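## Task

Remove the orange microphone from its stand and set it down on an empty part of the table, where it must end up at rest and in contact with no other object on the table. The stand must finish standing upright on the table. A stand must never tip far while its own microphone is touching it. Releasing the orange microphone while it is moving quickly, or letting it drop or slide downward by more than a few centimetres in total, may count as failure. A result that holds only because the robot is still supporting it does not count.

## Robot and tools

Robot: two six-joint arms, left_arm and right_arm, each ending in a parallel two-finger gripper with a wrist camera. Cameras: cam_head_left, cam_head_right, cam_left_wrist, cam_right_wrist, each 896x504 pixels.

Scene frame: origin on the table surface midway between the arms, +z up, +x away from the robot over the table, +y toward left_arm. The names left and right are labels only, not image sides. Bases: left_arm at (-0.039, +0.302, 0) m, right_arm at (+0.021, -0.236, 0) m, both turned slightly about z. Gripper frame: fingers extend along its +z, close and open along its y. The reported end_effector_position is the point between the pads, roughly 1 cm short of the fingertips; it may be somewhat wrong at long reach.

The 14-number row, used by both execute_actions and move: one flat list covering both arms, left_arm first then right_arm, each as dx, dy, dz, rx, ry, rz, opening. Every value lies in [-1, 1]. dx..rz are an offset, not an absolute pose, expressed in that gripper's own axes and counted from the gripper pose in the most recent result that reported it (before any such result in a scene, and for a second or later call within one reply, from where the gripper is when the action starts). 1.0 equals 0.6 m of translation or 180 degrees of rotation; rx, ry, rz form a single rotation vector. opening is absolute: +1 fully open (0.093 m), -1 closed. Sending all zeros is not a pause: it pulls the arm back to the reference pose. To keep an arm still, send the offset back to where you want it in the first call of a reply and zeros later, always with its desired opening.

execute_actions(actions, pictures): actions is an empty list (just report state, with pictures), or a list with one item. An action item has rows (1 to 15 rows of 14 numbers) and optional steps (8 to 15, default 15, each step 1/30 s); each row is one step, the last repeats to fill, and every row is an offset from the same reference, not from the prior row. A wait item has only steps (up to 300), counted from the previous result and including your thinking time. pictures: true adds images. The result arrives 8 steps before the action ends; those remaining steps then run while you think. A refused call moves nothing.

move(target, speed): target is one 14-number row as above; each gripper travels a straight line to its target, both arriving together, in 0.5 to 10 s (cut short at 10 s). speed is top path speed in m/s, 0.002 to 0.5, default 0.25; rotation is capped at twice that in rad/s. The opening is sent at the start. Paths ignore obstacles and the other arm, and grippers can lag, wander or overshoot speed, mostly near full reach. The result adds a move: line with the ending (done, off_target, moving, held, fault) and limits (paced: the sent pose was clipped; held: some steps were blocked, after which the arm may jump fast), plus each gripper's distance from its target. Faster contact and aiming past the contact both mean harder impact.

wait(seconds): 0 to 10 s, sends nothing new. zoom_image(camera, region): region [x0, y0, x1, y1] in image pixels, top-left origin, at most 504 by 504. read_manual(section) only gives licence texts. finished_scene(scene) ends the current scene with its number and reports success; it cannot be reversed. Replying with no tool call ends everything.

Result lines: the state gives each gripper's position (m) and quat_wxyz in the scene frame. grip_measured is the finger motor on the opening scale; pads meet near -0.94 and each mm of object width adds about 0.0208, with a fixed per-gripper error up to 0.02. Once pads touch, the motor keeps moving toward your number, so the reading barely signals contact; a lower number squeezes harder, up to roughly 50-62 N per pad. Keep sending the closing number to hold on. Joint positions end with the opening in metres. A Hand target line (only when no steps are pending) shows where the controller is driving each gripper. pose unreachable and HELD mark commands altered or blocked by the clearance check. FAULT and OVER-TEMPERATURE FAULT lines report arm stops; MOTOR HOT warns from 75 °C, stops the arm at 90 °C, and at 100 °C the arm goes limp and falls. Joint torques are noisy and offset.

Control details: each step the commanded pose is limited to 70 mm and 16 degrees from the measured pose, then solved with position taking priority over orientation. Friction can leave the gripper up to about 31 mm short, and smaller commands may not move it at all; after an action the arm continues only to its last clipped pose, so check and command the remainder. Joint ranges (rad): waist -2.618 to 3.054, shoulder 0 to 3.142, elbow 0 to 3.142, wrist pitch and yaw -1.571 to 1.571, wrist roll -2.094 to 2.094.

Avoid: arms colliding or pushing on each other, knocking anything off the table, tipping a stand while its microphone touches it, releasing a microphone in motion or from height, dropping or slipping, hard pushes, and holding loads long enough to overheat. Loose objects may occasionally be nudged by an outside push.

Each tool is called after "Call:" by a JSON object that holds its "fn" and its "kwargs", one argument or row to a line.

## Session

Call:
{"fn": "execute_actions", "kwargs": {
  "actions": []
}}

Scene clock: 0.00 s of 4800.00 s.
left_arm: end_effector_position=(+0.4892, -0.0374, +0.3780) grip_measured=+0.998 end_effector_quat_wxyz=(+0.443, -0.286, +0.709, -0.468) | right_arm: end_effector_position=(+0.4509, -0.2743, +0.3414) grip_measured=+1.000 end_effector_quat_wxyz=(+0.397, +0.367, +0.590, +0.600)
Joint positions: left_arm=[-0.482  2.09   2.158 -0.243 -0.19  -1.229  0.093] | right_arm=[-0.305  1.4    0.993  0.457 -0.805  1.579  0.093]
Joint velocities: left_arm=[-0.007  0.002 -0.017  0.007  0.007 -0.007 -0.001] | right_arm=[ 0.002 -0.007  0.002 -0.037 -0.051 -0.007  0.   ]
Joint torques (N m, as the arm reports them, + toward a larger angle): no reading
Hand target (left_arm): +0.489, -0.037, +0.378; +0.443, -0.286, +0.709, -0.468
Hand target (right_arm): +0.451, -0.274, +0.341; +0.397, +0.367, +0.590, +0.600
camera_calibration (this result's frames):
cam_left_wrist: T_world_to_cam=[[0.00402664, -0.392001, 0.919956, -0.367181], [-0.778331, -0.578825, -0.243236, 0.495169], [0.627842, -0.71505, -0.307437, -0.139767], [0, 0, 0, 1]] pos_world=[0.474635, 0.0427408, 0.415263]
cam_right_wrist: T_world_to_cam=[[0.0384704, -0.012528, -0.999181, 0.31994], [-0.748083, 0.662566, -0.0371101, 0.574404], [0.662489, 0.748899, 0.0161172, -0.0160889], [0, 0, 0, 1]] pos_world=[0.428053, -0.364524, 0.341253]

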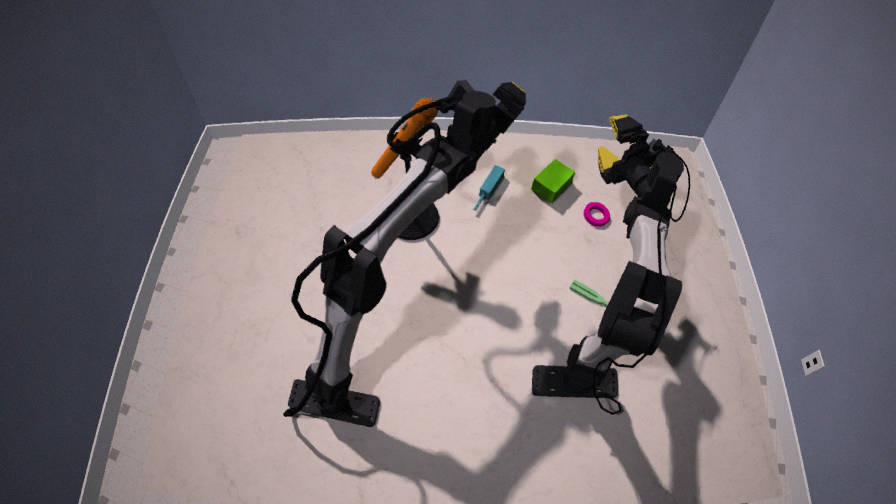

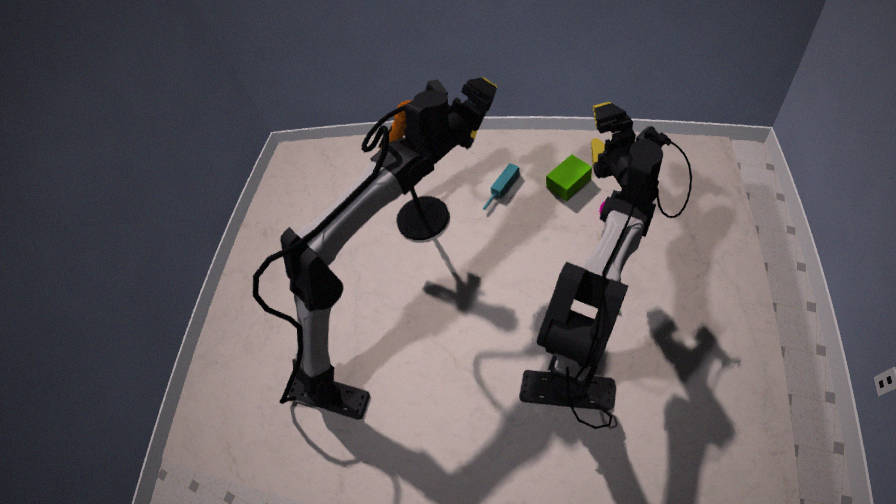

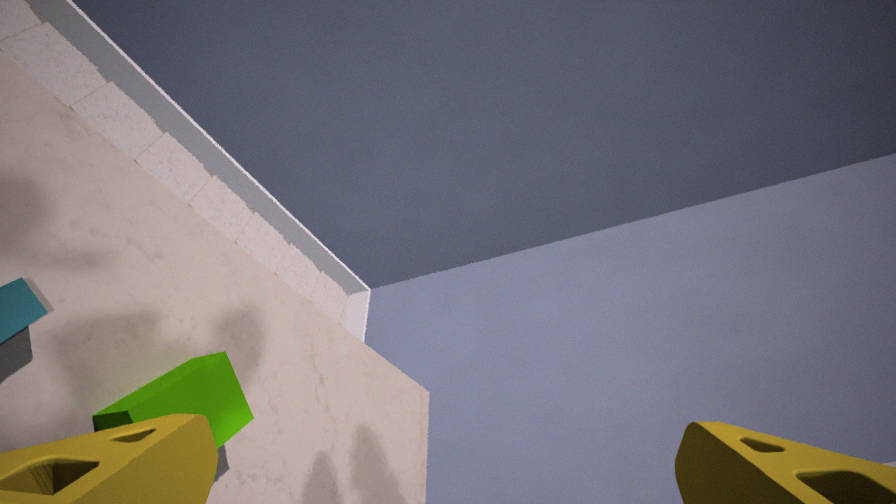

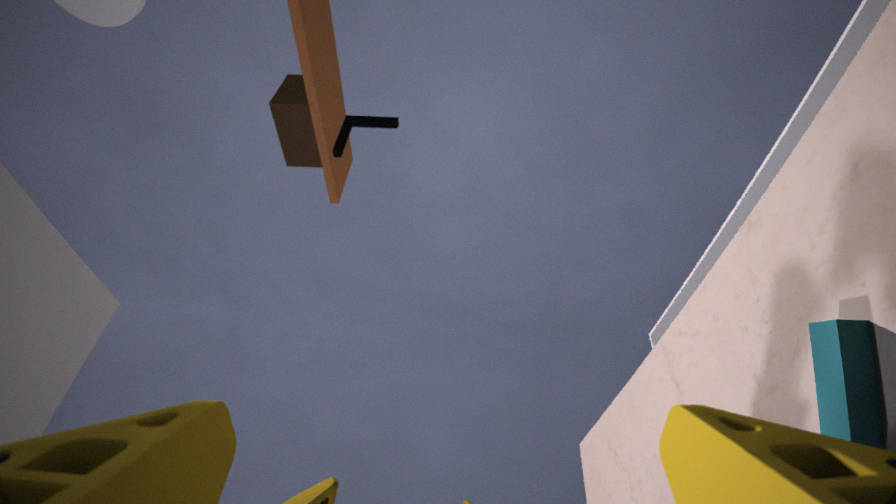

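Call:
{"fn": "zoom_image", "kwargs": {
  "camera": "cam_head_left",
  "region": [350, 80, 480, 250]
}}

Call:
{"fn": "zoom_image", "kwargs": {
  "camera": "cam_head_right",
  "region": [340, 80, 470, 250]
}}

Call:
{"fn": "zoom_image", "kwargs": {
  "camera": "cam_head_left",
  "region": [365, 90, 450, 190]
}}

Region (350, 80, 480, 250) of cam_head_left's 896x504 image, scaled by 2.965, with more detail than that image has; it fills the left 385 columns of this view, and the rest is white.

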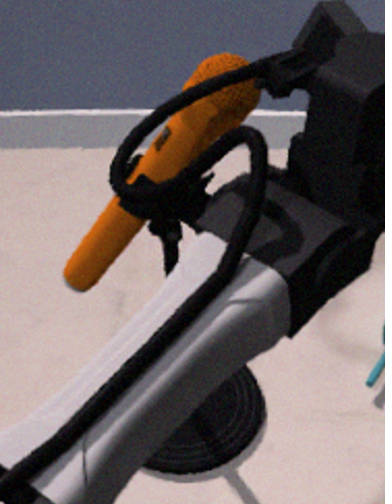

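Region (340, 80, 470, 250) of cam_head_right's 896x504 image, scaled by 2.965, with more detail than that image has; it fills the left 385 columns of this view, and the rest is white.

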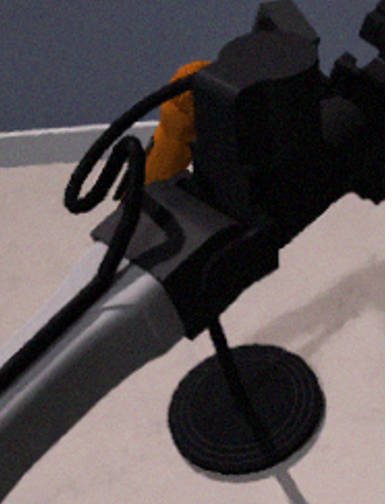

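Region (365, 90, 450, 190) of cam_head_left's 896x504 image, scaled by 5.040, with more detail than that image has; it fills the left 428 columns of this view, and the rest is white.

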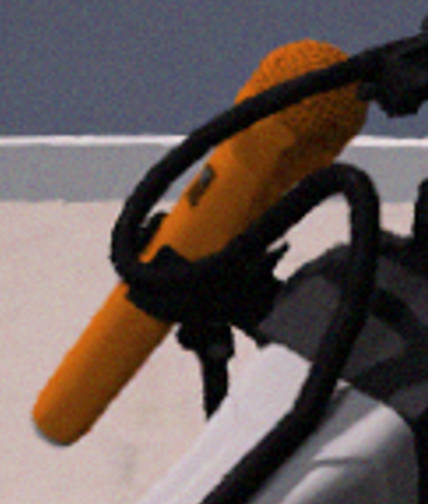

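Call:
{"fn": "move", "kwargs": {
  "target": [0.0615, -0.0332, -0.2648, -0.0376, 0.0557, 0.2854, 0.6, 0.135, -0.1047, 0.1653, -0.0879, 0.169, -0.2529, 1],
  "speed": 0.4
}}

Scene clock: 11.10 s of 4800.00 s.
left_arm: end_effector_position=(+0.3342, -0.0100, +0.4195) grip_measured=+0.602 end_effector_quat_wxyz=(+0.530, +0.056, +0.816, -0.222) | right_arm: end_effector_position=(+0.5105, -0.1643, +0.2735) grip_measured=+1.000 end_effector_quat_wxyz=(+0.473, -0.095, +0.683, +0.548)
Joint positions: left_arm=[-0.666  1.673  1.96  -0.652 -0.318 -0.448  0.074] | right_arm=[-0.104  1.89   1.209  0.804 -1.169  0.833  0.093]
Joint velocities: left_arm=[-0.002  0.002 -0.017 -0.037  0.037 -0.037  0.   ] | right_arm=[-0.012 -0.002 -0.012 -0.007  0.066  0.037  0.   ]
Joint torques (N m, as the arm reports them, + toward a larger angle): left_arm=[-0.35 -8.54  6.91  1.66 -0.16  0.14] | right_arm=[  0.78 -10.36   8.78   1.37  -0.05  -0.13]
Hand target (left_arm): +0.331, -0.010, +0.410; +0.523, +0.064, +0.823, -0.211
Hand target (right_arm): +0.511, -0.160, +0.281; +0.476, -0.109, +0.680, +0.547
Off the commanded pose (left_arm): 0.010 m, 2 deg.
Off the commanded pose (right_arm): 0.008 m, 2 deg.
Kept back: nothing.
After step 90, 6.07 s passed at rest.
move: done
camera_calibration (this result's frames):
cam_left_wrist: T_world_to_cam=[[-0.31523, -0.896253, 0.312026, -0.0373736], [-0.748752, 0.0328671, -0.662035, 0.572436], [0.583095, -0.442324, -0.681432, 0.164499], [0, 0, 0, 1]] pos_world=[0.320913, 0.0204513, 0.502729]
cam_right_wrist: T_world_to_cam=[[0.645233, -0.385355, -0.659678, -0.212712], [-0.709839, 0.0168886, -0.704161, 0.600447], [0.282493, 0.922614, -0.262643, 0.161845], [0, 0, 0, 1]] pos_world=[0.517749, -0.241431, 0.324997]

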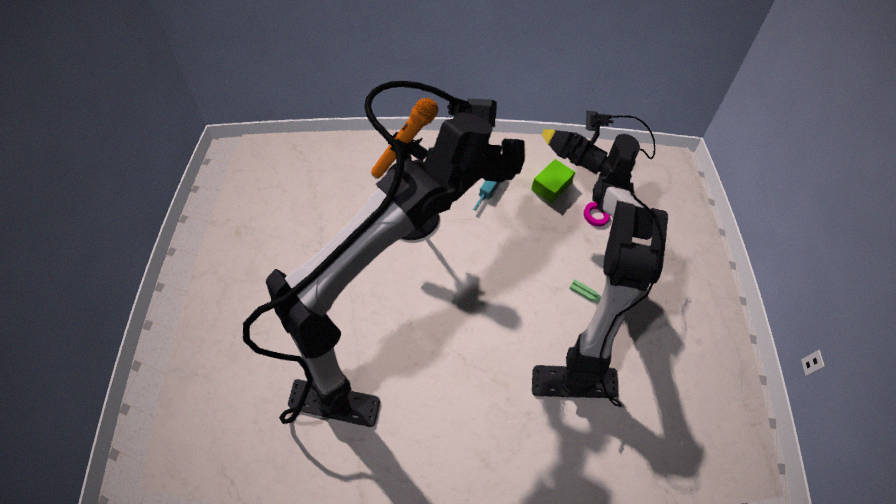

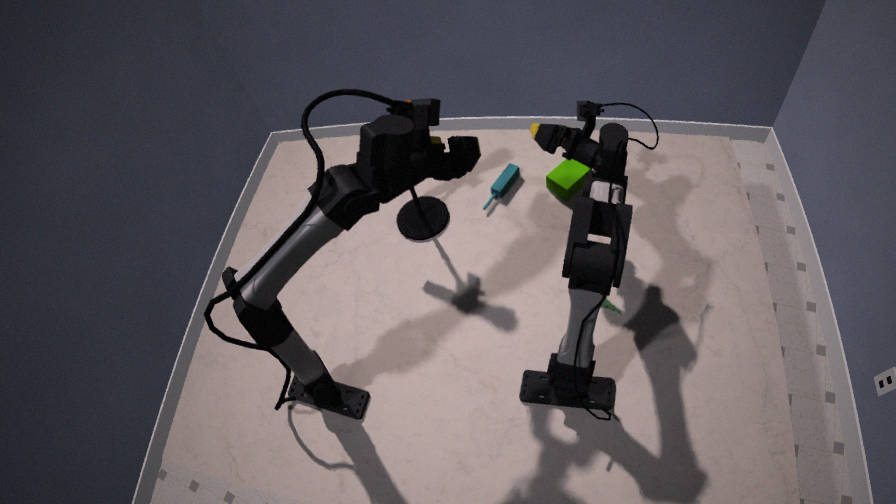

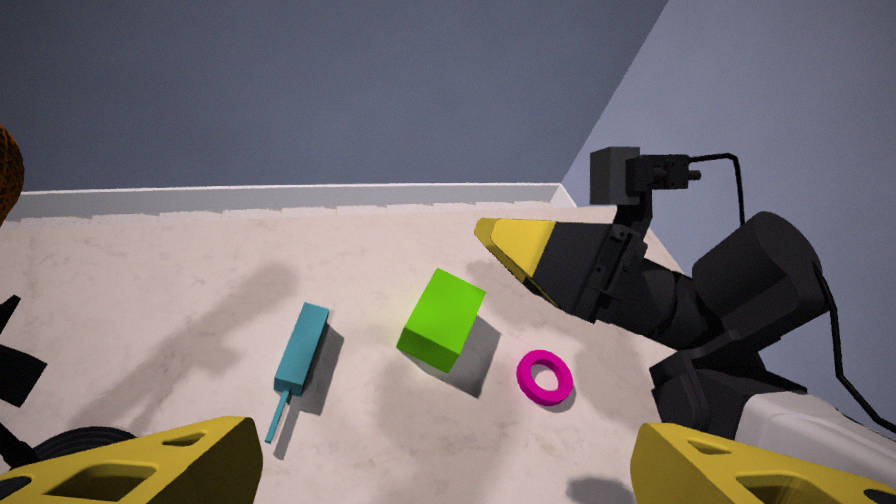

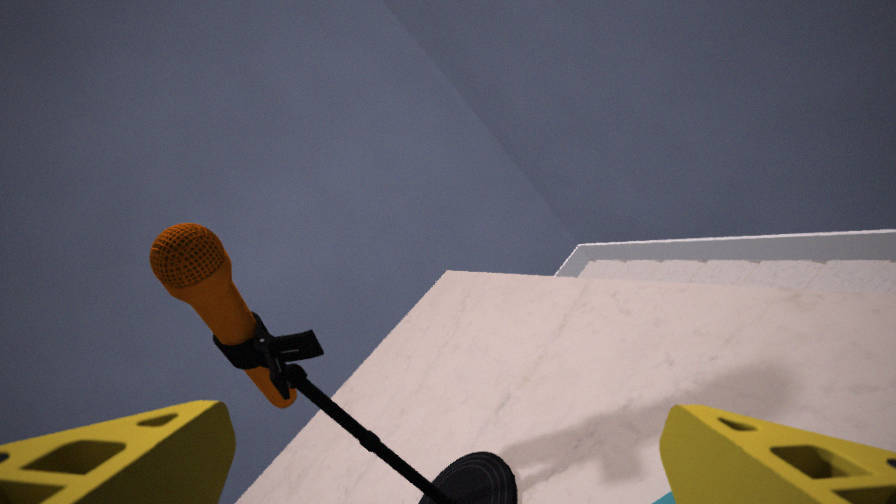

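Call:
{"fn": "execute_actions", "kwargs": {
  "actions": []
}}

Scene clock: 12.57 s of 4800.00 s.
left_arm: end_effector_position=(+0.3342, -0.0100, +0.4195) grip_measured=+0.602 end_effector_quat_wxyz=(+0.530, +0.056, +0.816, -0.222) | right_arm: end_effector_position=(+0.5105, -0.1643, +0.2730) grip_measured=+1.000 end_effector_quat_wxyz=(+0.473, -0.095, +0.684, +0.548)
Joint positions: left_arm=[-0.666  1.673  1.96  -0.652 -0.319 -0.447  0.074] | right_arm=[-0.104  1.89   1.209  0.8   -1.169  0.83   0.093]
Joint velocities: left_arm=[ 0.002 -0.002  0.002 -0.007 -0.037  0.037 -0.001] | right_arm=[-0.017 -0.017 -0.002  0.051  0.037 -0.007  0.   ]
Joint torques (N m, as the arm reports them, + toward a larger angle): left_arm=[-0.34 -8.58  7.04  1.63 -0.15  0.16] | right_arm=[  0.66 -10.46   8.74   1.4   -0.01  -0.11]
Hand target (left_arm): +0.331, -0.010, +0.411; +0.523, +0.064, +0.823, -0.211
Hand target (right_arm): +0.511, -0.160, +0.281; +0.476, -0.108, +0.680, +0.547
Off the commanded pose (left_arm): 0.010 m, 2 deg.
Off the commanded pose (right_arm): 0.008 m, 2 deg.
Kept back: nothing.
Steps of this call (steps 1 to 44: nothing new was sent). Readings (end_effector_position):
1: left_arm (+0.3342, -0.0100, +0.4195) | right_arm (+0.5105, -0.1643, +0.2734)
2: left_arm (+0.3342, -0.0100, +0.4195) | right_arm (+0.5105, -0.1643, +0.2733)
4: left_arm (+0.3342, -0.0100, +0.4195) | right_arm (+0.5105, -0.1643, +0.2732)
8: left_arm (+0.3342, -0.0100, +0.4195) | right_arm (+0.5105, -0.1643, +0.2730)
44: the state above
camera_calibration (this result's frames):
cam_left_wrist: T_world_to_cam=[[-0.315191, -0.896599, 0.311071, -0.0368922], [-0.748652, 0.0334633, -0.662118, 0.572397], [0.583244, -0.441578, -0.681788, 0.164584], [0, 0, 0, 1]] pos_world=[0.320906, 0.0204447, 0.502682]
cam_right_wrist: T_world_to_cam=[[0.644938, -0.386184, -0.659482, -0.213102], [-0.710239, 0.0157256, -0.703785, 0.599986], [0.282161, 0.922288, -0.264141, 0.162205], [0, 0, 0, 1]] pos_world=[0.517804, -0.241331, 0.324568]

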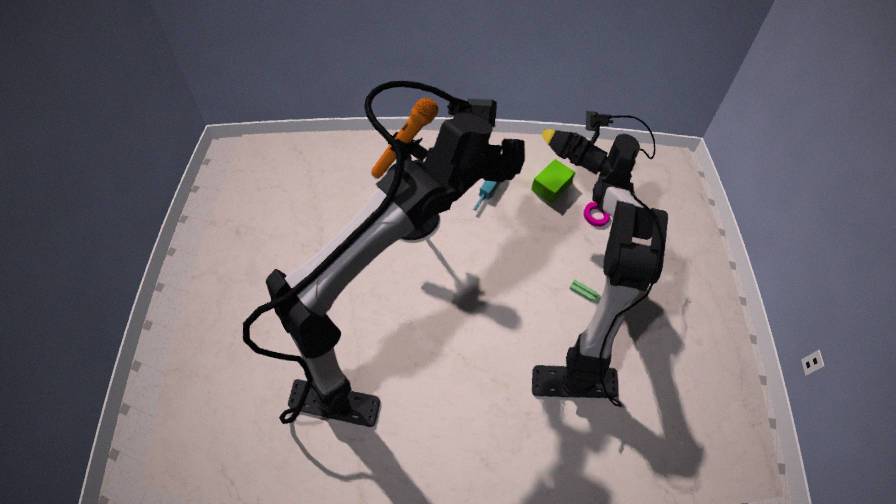

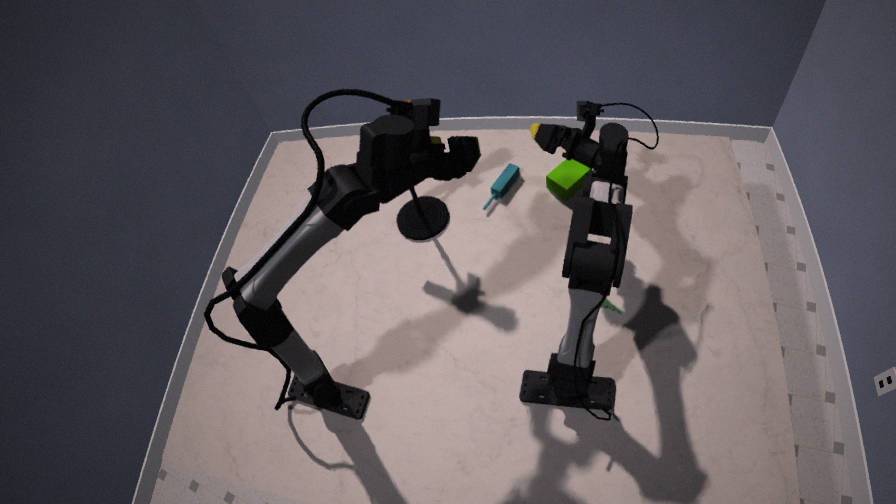

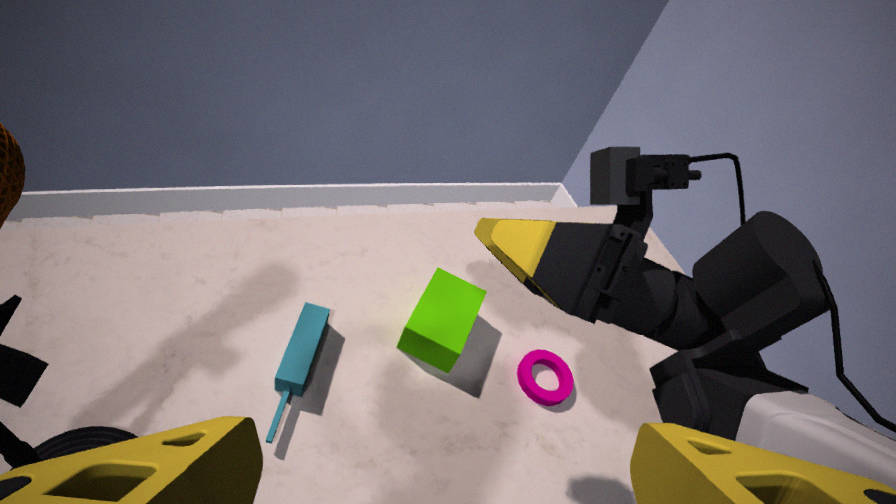

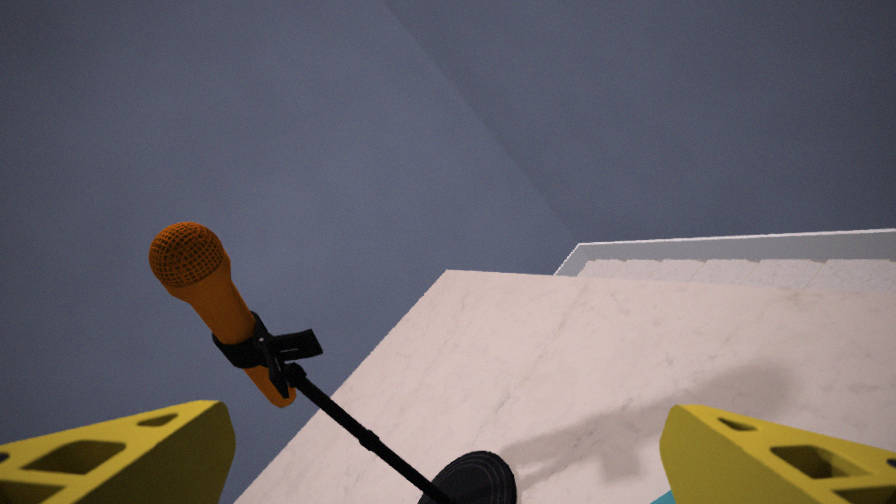

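Call:
{"fn": "move", "kwargs": {
  "target": [-0.0006,0.3137,-0.0652,-0.0317,0.0537,0.2407,0.6, 0.1390,0.0988,0.3026,-0.1941,0.0421,-0.2040,0.9],
  "speed": 0.35
}}

Scene clock: 17.73 s of 4800.00 s.
left_arm: end_effector_position=(+0.3690, +0.1726, +0.3885) grip_measured=+0.602 end_effector_quat_wxyz=(+0.521, +0.339, +0.783, +0.039) | right_arm: end_effector_position=(+0.5271, +0.0428, +0.2548) grip_measured=+0.903 end_effector_quat_wxyz=(+0.518, -0.465, +0.466, +0.547)
Joint positions: left_arm=[-0.152  1.464  1.732 -0.74   0.038  0.503  0.074] | right_arm=[ 0.285  2.467  1.866  1.221 -1.339  0.636  0.089]
Joint velocities: left_arm=[ 0.002  0.002 -0.027 -0.007  0.037  0.022  0.   ] | right_arm=[ 0.012 -0.017  0.017 -0.037 -0.037 -0.007 -0.   ]
Joint torques (N m, as the arm reports them, + toward a larger angle): left_arm=[ 0.71 -7.3   6.1   1.63  0.18  0.13] | right_arm=[  0.35 -14.22   8.32   1.01   0.25  -0.15]
Hand target (left_arm): +0.364, +0.175, +0.379; +0.508, +0.346, +0.788, +0.038
Hand target (right_arm): +0.527, +0.043, +0.258; +0.523, -0.474, +0.458, +0.541
Off the commanded pose (left_arm): 0.014 m, 2 deg.
Off the commanded pose (right_arm): 0.003 m, 2 deg.
Kept back: nothing.
After step 90, 0.20 s passed at rest.
move: off_target (left_arm)
camera_calibration (this result's frames):
cam_left_wrist: T_world_to_cam=[[-0.480573, -0.776502, -0.407546, 0.466911], [-0.566439, 0.629631, -0.531706, 0.351056], [0.669474, -0.0246737, -0.742425, 0.123485], [0, 0, 0, 1]] pos_world=[0.340567, 0.144568, 0.468624]
cam_right_wrist: T_world_to_cam=[[0.999251, 0.0241325, -0.0302555, -0.520469], [-0.0223158, -0.279433, -0.959906, 0.310944], [-0.0316193, 0.959862, -0.278685, 0.129255], [0, 0, 0, 1]] pos_world=[0.531105, -0.0246191, 0.318751]

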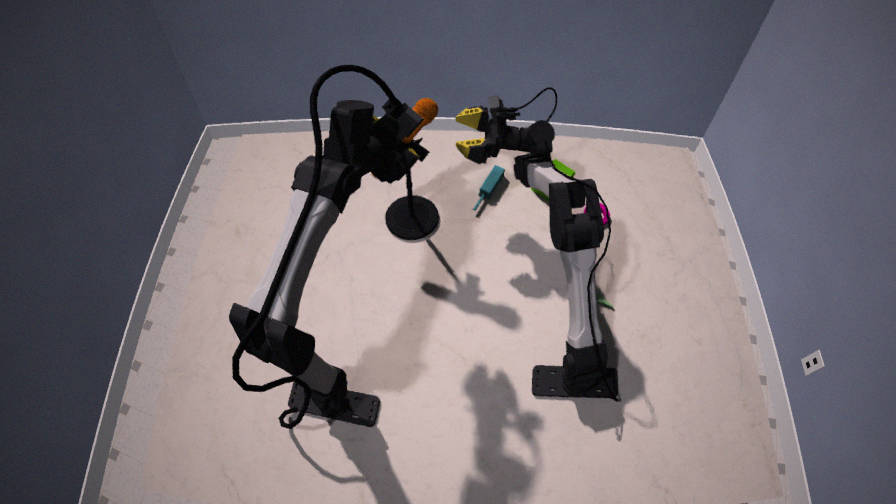

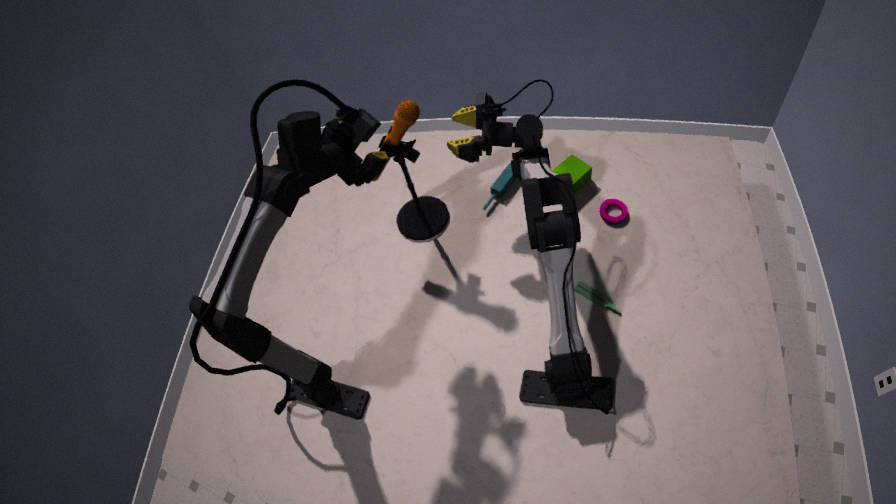

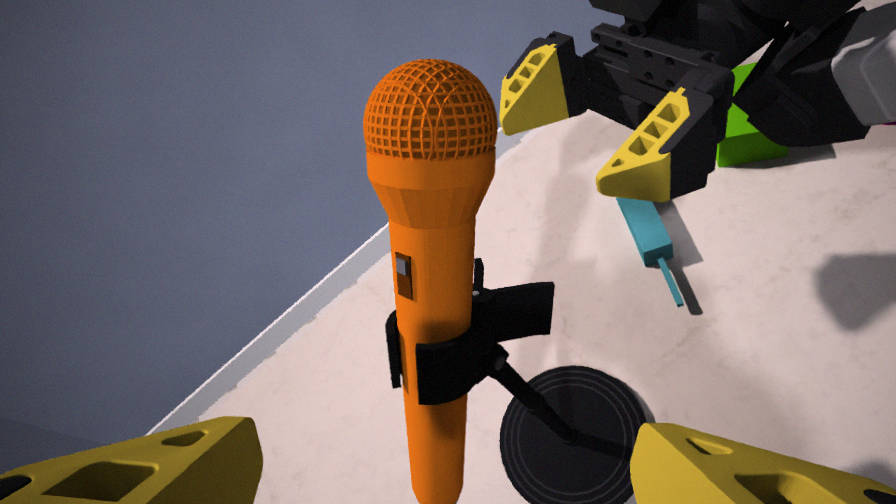

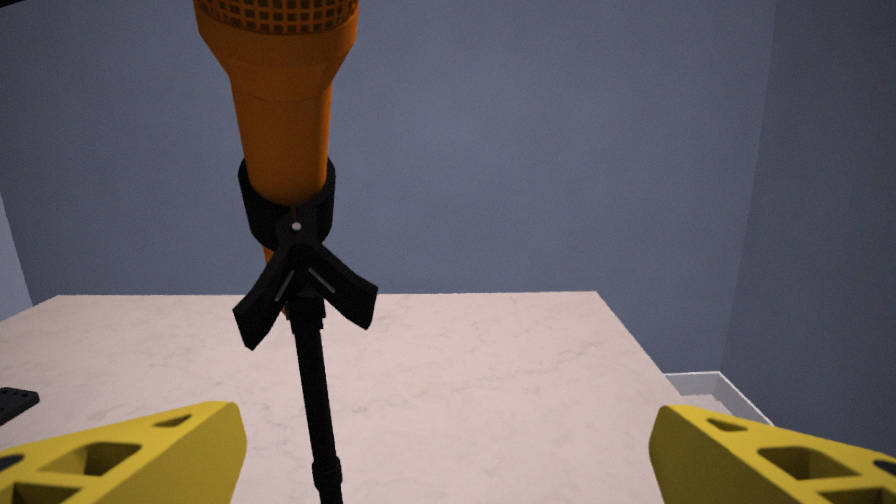

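Call:
{"fn": "zoom_image", "kwargs": {
  "camera": "cam_right_wrist",
  "region": [180, 130, 440, 390]
}}

Call:
{"fn": "zoom_image", "kwargs": {
  "camera": "cam_left_wrist",
  "region": [300, 40, 660, 500]
}}

Region (180, 130, 440, 390) of cam_right_wrist's 896x504 image, scaled by 1.938, with more detail than that image has.

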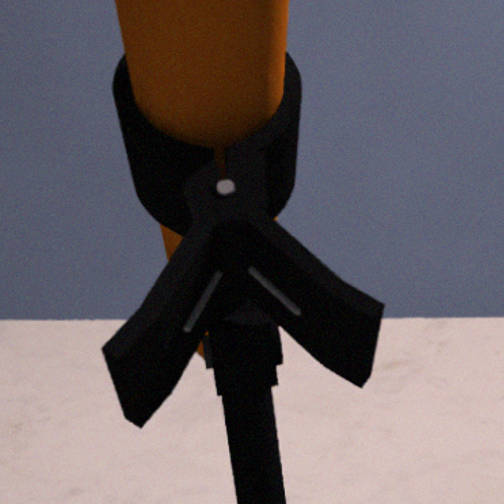

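Region (300, 40, 660, 500) of cam_left_wrist's 896x504 image, scaled by 1.096, with more detail than that image has; it fills the left 394 columns of this view, and the rest is white.

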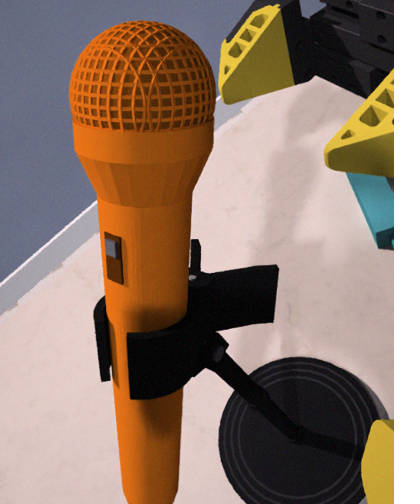

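Call:
{"fn": "move", "kwargs": {
  "target": [0.0183,0.0100,0.197,0.003,0.004,0.001,0.6, 0.0219,0.0730,0.0866,-0.0523,-0.0009,-0.0018,0.9],
  "speed": 0.15
}}

Scene clock: 24.70 s of 4800.00 s.
left_arm: end_effector_position=(+0.4636, +0.1468, +0.3214) grip_measured=+0.602 end_effector_quat_wxyz=(+0.507, +0.342, +0.791, +0.036) | right_arm: end_effector_position=(+0.4835, +0.0929, +0.2466) grip_measured=+0.903 end_effector_quat_wxyz=(-0.478, +0.499, -0.427, -0.583)
Joint positions: left_arm=[-0.146  1.764  1.789 -0.531  0.045  0.505  0.074] | right_arm=[ 0.392  2.504  1.866  1.396 -1.371  0.769  0.089]
Joint velocities: left_arm=[-0.007 -0.002  0.017 -0.037 -0.007 -0.007  0.001] | right_arm=[ 0.007  0.002 -0.022 -0.007 -0.022 -0.037 -0.001]
Joint torques (N m, as the arm reports them, + toward a larger angle): left_arm=[ 0.82 -9.17 11.2   1.77  0.18  0.12] | right_arm=[  0.31 -14.07   8.36   0.91   0.26   0.05]
Hand target (left_arm): +0.468, +0.149, +0.328; +0.514, +0.342, +0.785, +0.038
Hand target (right_arm): +0.482, +0.095, +0.250; +0.480, -0.506, +0.419, +0.581
Off the commanded pose (left_arm): 0.009 m, 1 deg.
Off the commanded pose (right_arm): 0.004 m, 1 deg.
Kept back: nothing.
After step 90, 2.57 s passed at rest.
move: done
camera_calibration (this result's frames):
cam_left_wrist: T_world_to_cam=[[-0.494132, -0.772913, -0.398045, 0.467633], [-0.582945, 0.63423, -0.507865, 0.384521], [0.644988, -0.0189145, -0.763959, 0.0271749], [0, 0, 0, 1]] pos_world=[0.4377, 0.118079, 0.402184]
cam_right_wrist: T_world_to_cam=[[0.984704, 0.172897, -0.0215448, -0.487259], [0.0272727, -0.275082, -0.961034, 0.292067], [-0.172086, 0.945747, -0.27559, 0.145974], [0, 0, 0, 1]] pos_world=[0.49696, 0.0265329, 0.310417]

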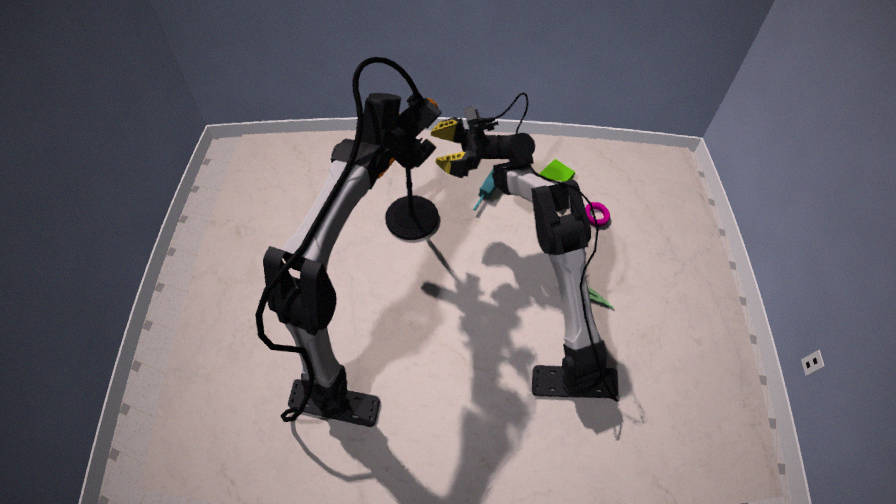

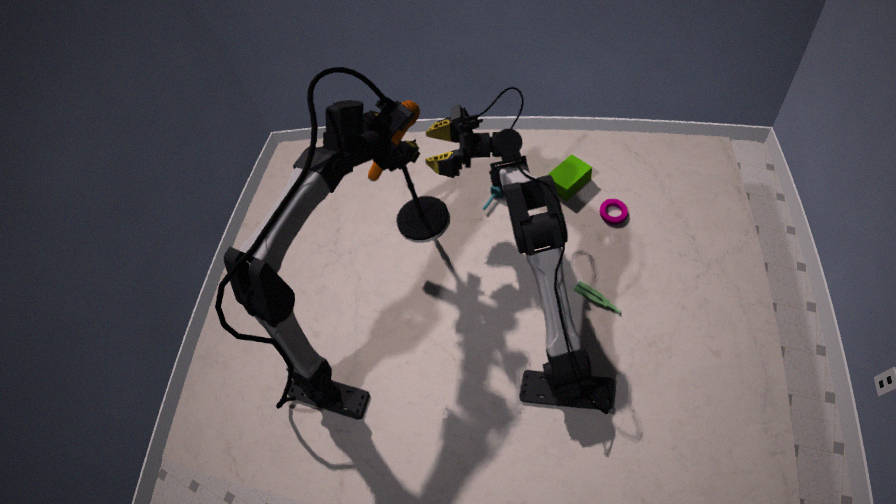

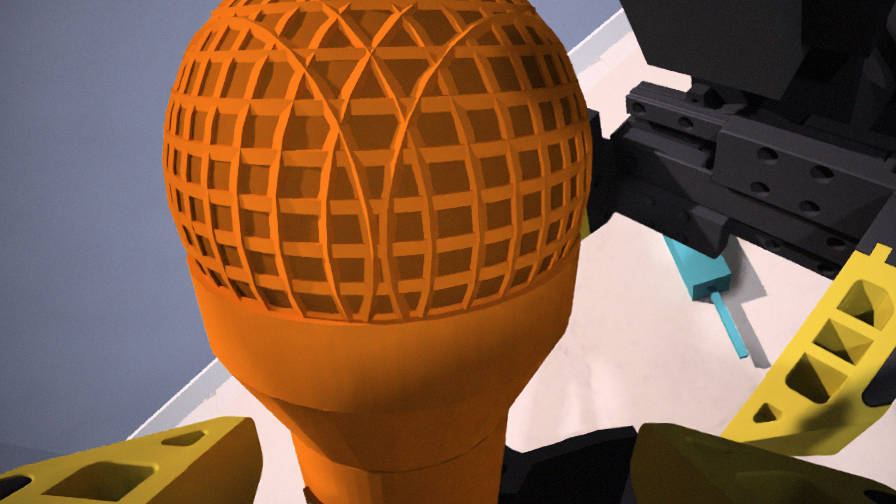

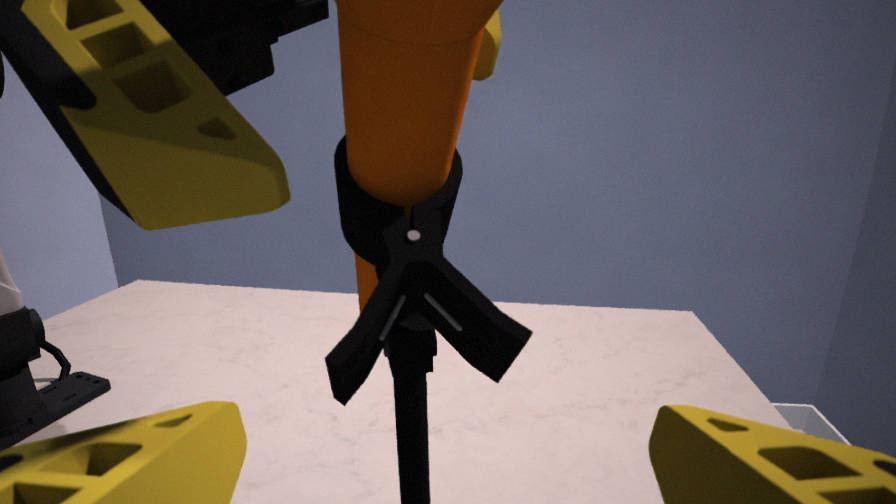

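Call:
{"fn": "move", "kwargs": {
  "target": [-0.015,0.0243,0.0117,-0.0027,-0.005,0.0018,0.3, -0.0008,0.0104,0.0756,-0.0324,0.0052,-0.0024,0.8],
  "speed": 0.08
}}

Scene clock: 27.70 s of 4800.00 s.
left_arm: end_effector_position=(+0.4754, +0.1483, +0.3331) grip_measured=+0.302 end_effector_quat_wxyz=(+0.519, +0.338, +0.784, +0.038) | right_arm: end_effector_position=(+0.4703, +0.1329, +0.2531) grip_measured=+0.803 end_effector_quat_wxyz=(-0.454, +0.525, -0.402, -0.598)
Joint positions: left_arm=[-0.134  1.801  1.857 -0.532  0.055  0.509  0.06 ] | right_arm=[ 0.468  2.57   2.023  1.321 -1.39   0.77   0.084]
Joint velocities: left_arm=[ 0.002  0.002 -0.002 -0.037  0.037 -0.051 -0.   ] | right_arm=[ 0.007  0.007 -0.002 -0.095 -0.007 -0.037 -0.001]
Joint torques (N m, as the arm reports them, + toward a larger angle): left_arm=[ 0.86 -8.83 11.14  1.62  0.19  0.11] | right_arm=[  0.51 -14.48   8.35   0.69   0.31  -0.04]
Hand target (left_arm): +0.479, +0.150, +0.331; +0.515, +0.342, +0.785, +0.039
Hand target (right_arm): +0.469, +0.136, +0.253; -0.451, +0.530, -0.399, -0.598
Off the commanded pose (left_arm): 0.005 m, 1 deg.
Off the commanded pose (right_arm): 0.003 m, 1 deg.
Kept back: nothing.
move: done
camera_calibration (this result's frames):
cam_left_wrist: T_world_to_cam=[[-0.481493, -0.777071, -0.40537, 0.476391], [-0.569229, 0.628947, -0.529531, 0.397875], [0.66644, -0.0242172, -0.745165, 0.0128255], [0, 0, 0, 1]] pos_world=[0.447314, 0.120257, 0.413359]
cam_right_wrist: T_world_to_cam=[[0.965549, 0.260158, -0.00571159, -0.487672], [0.0691375, -0.277633, -0.958196, 0.28957], [-0.250868, 0.924791, -0.286055, 0.150085], [0, 0, 0, 1]] pos_world=[0.488502, 0.0684685, 0.317612]

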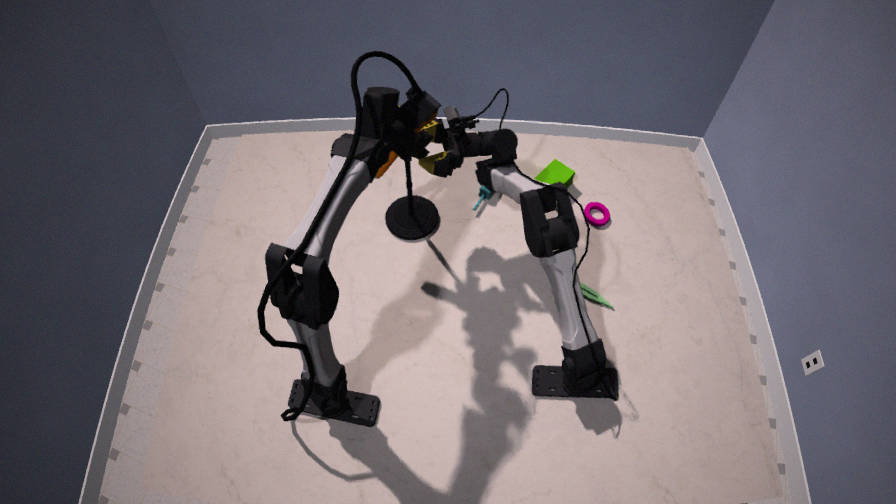

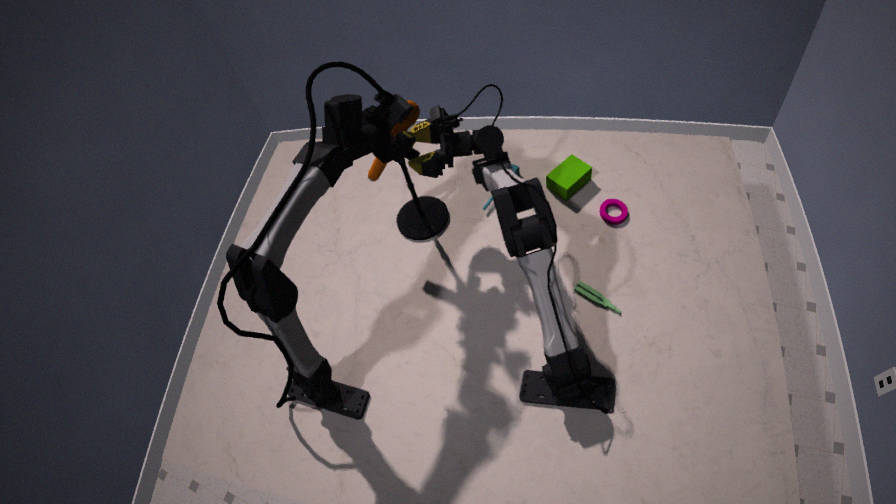

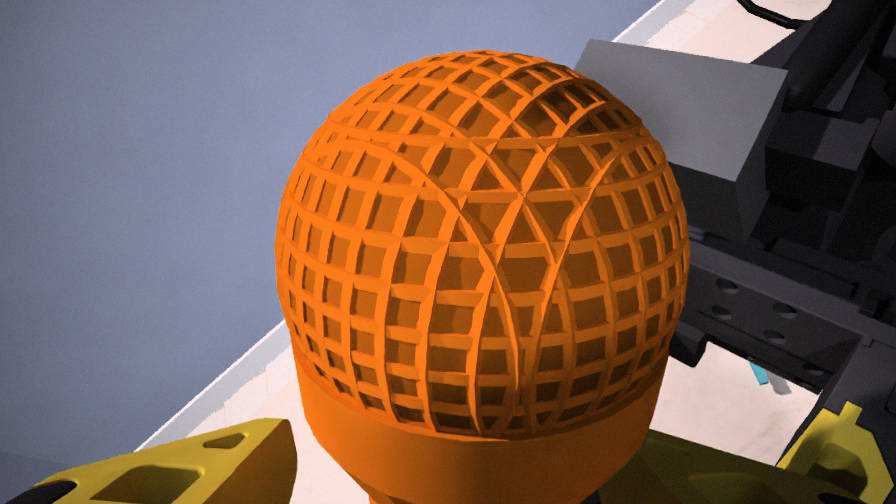

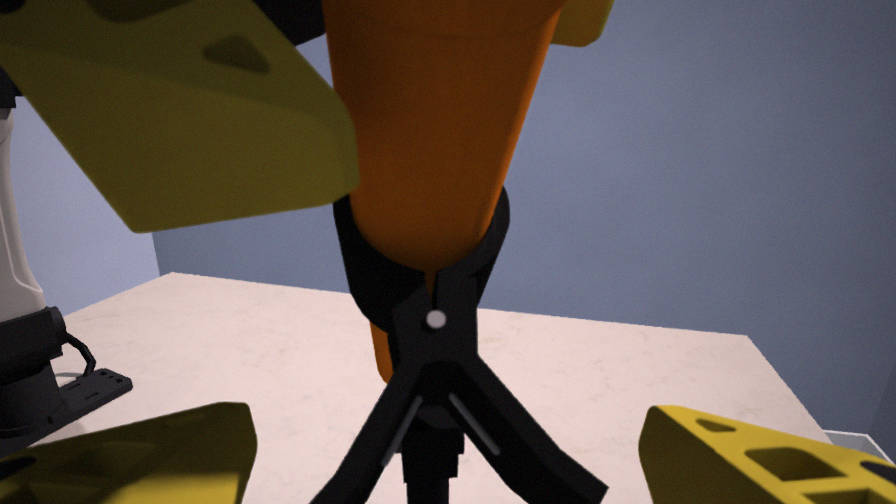

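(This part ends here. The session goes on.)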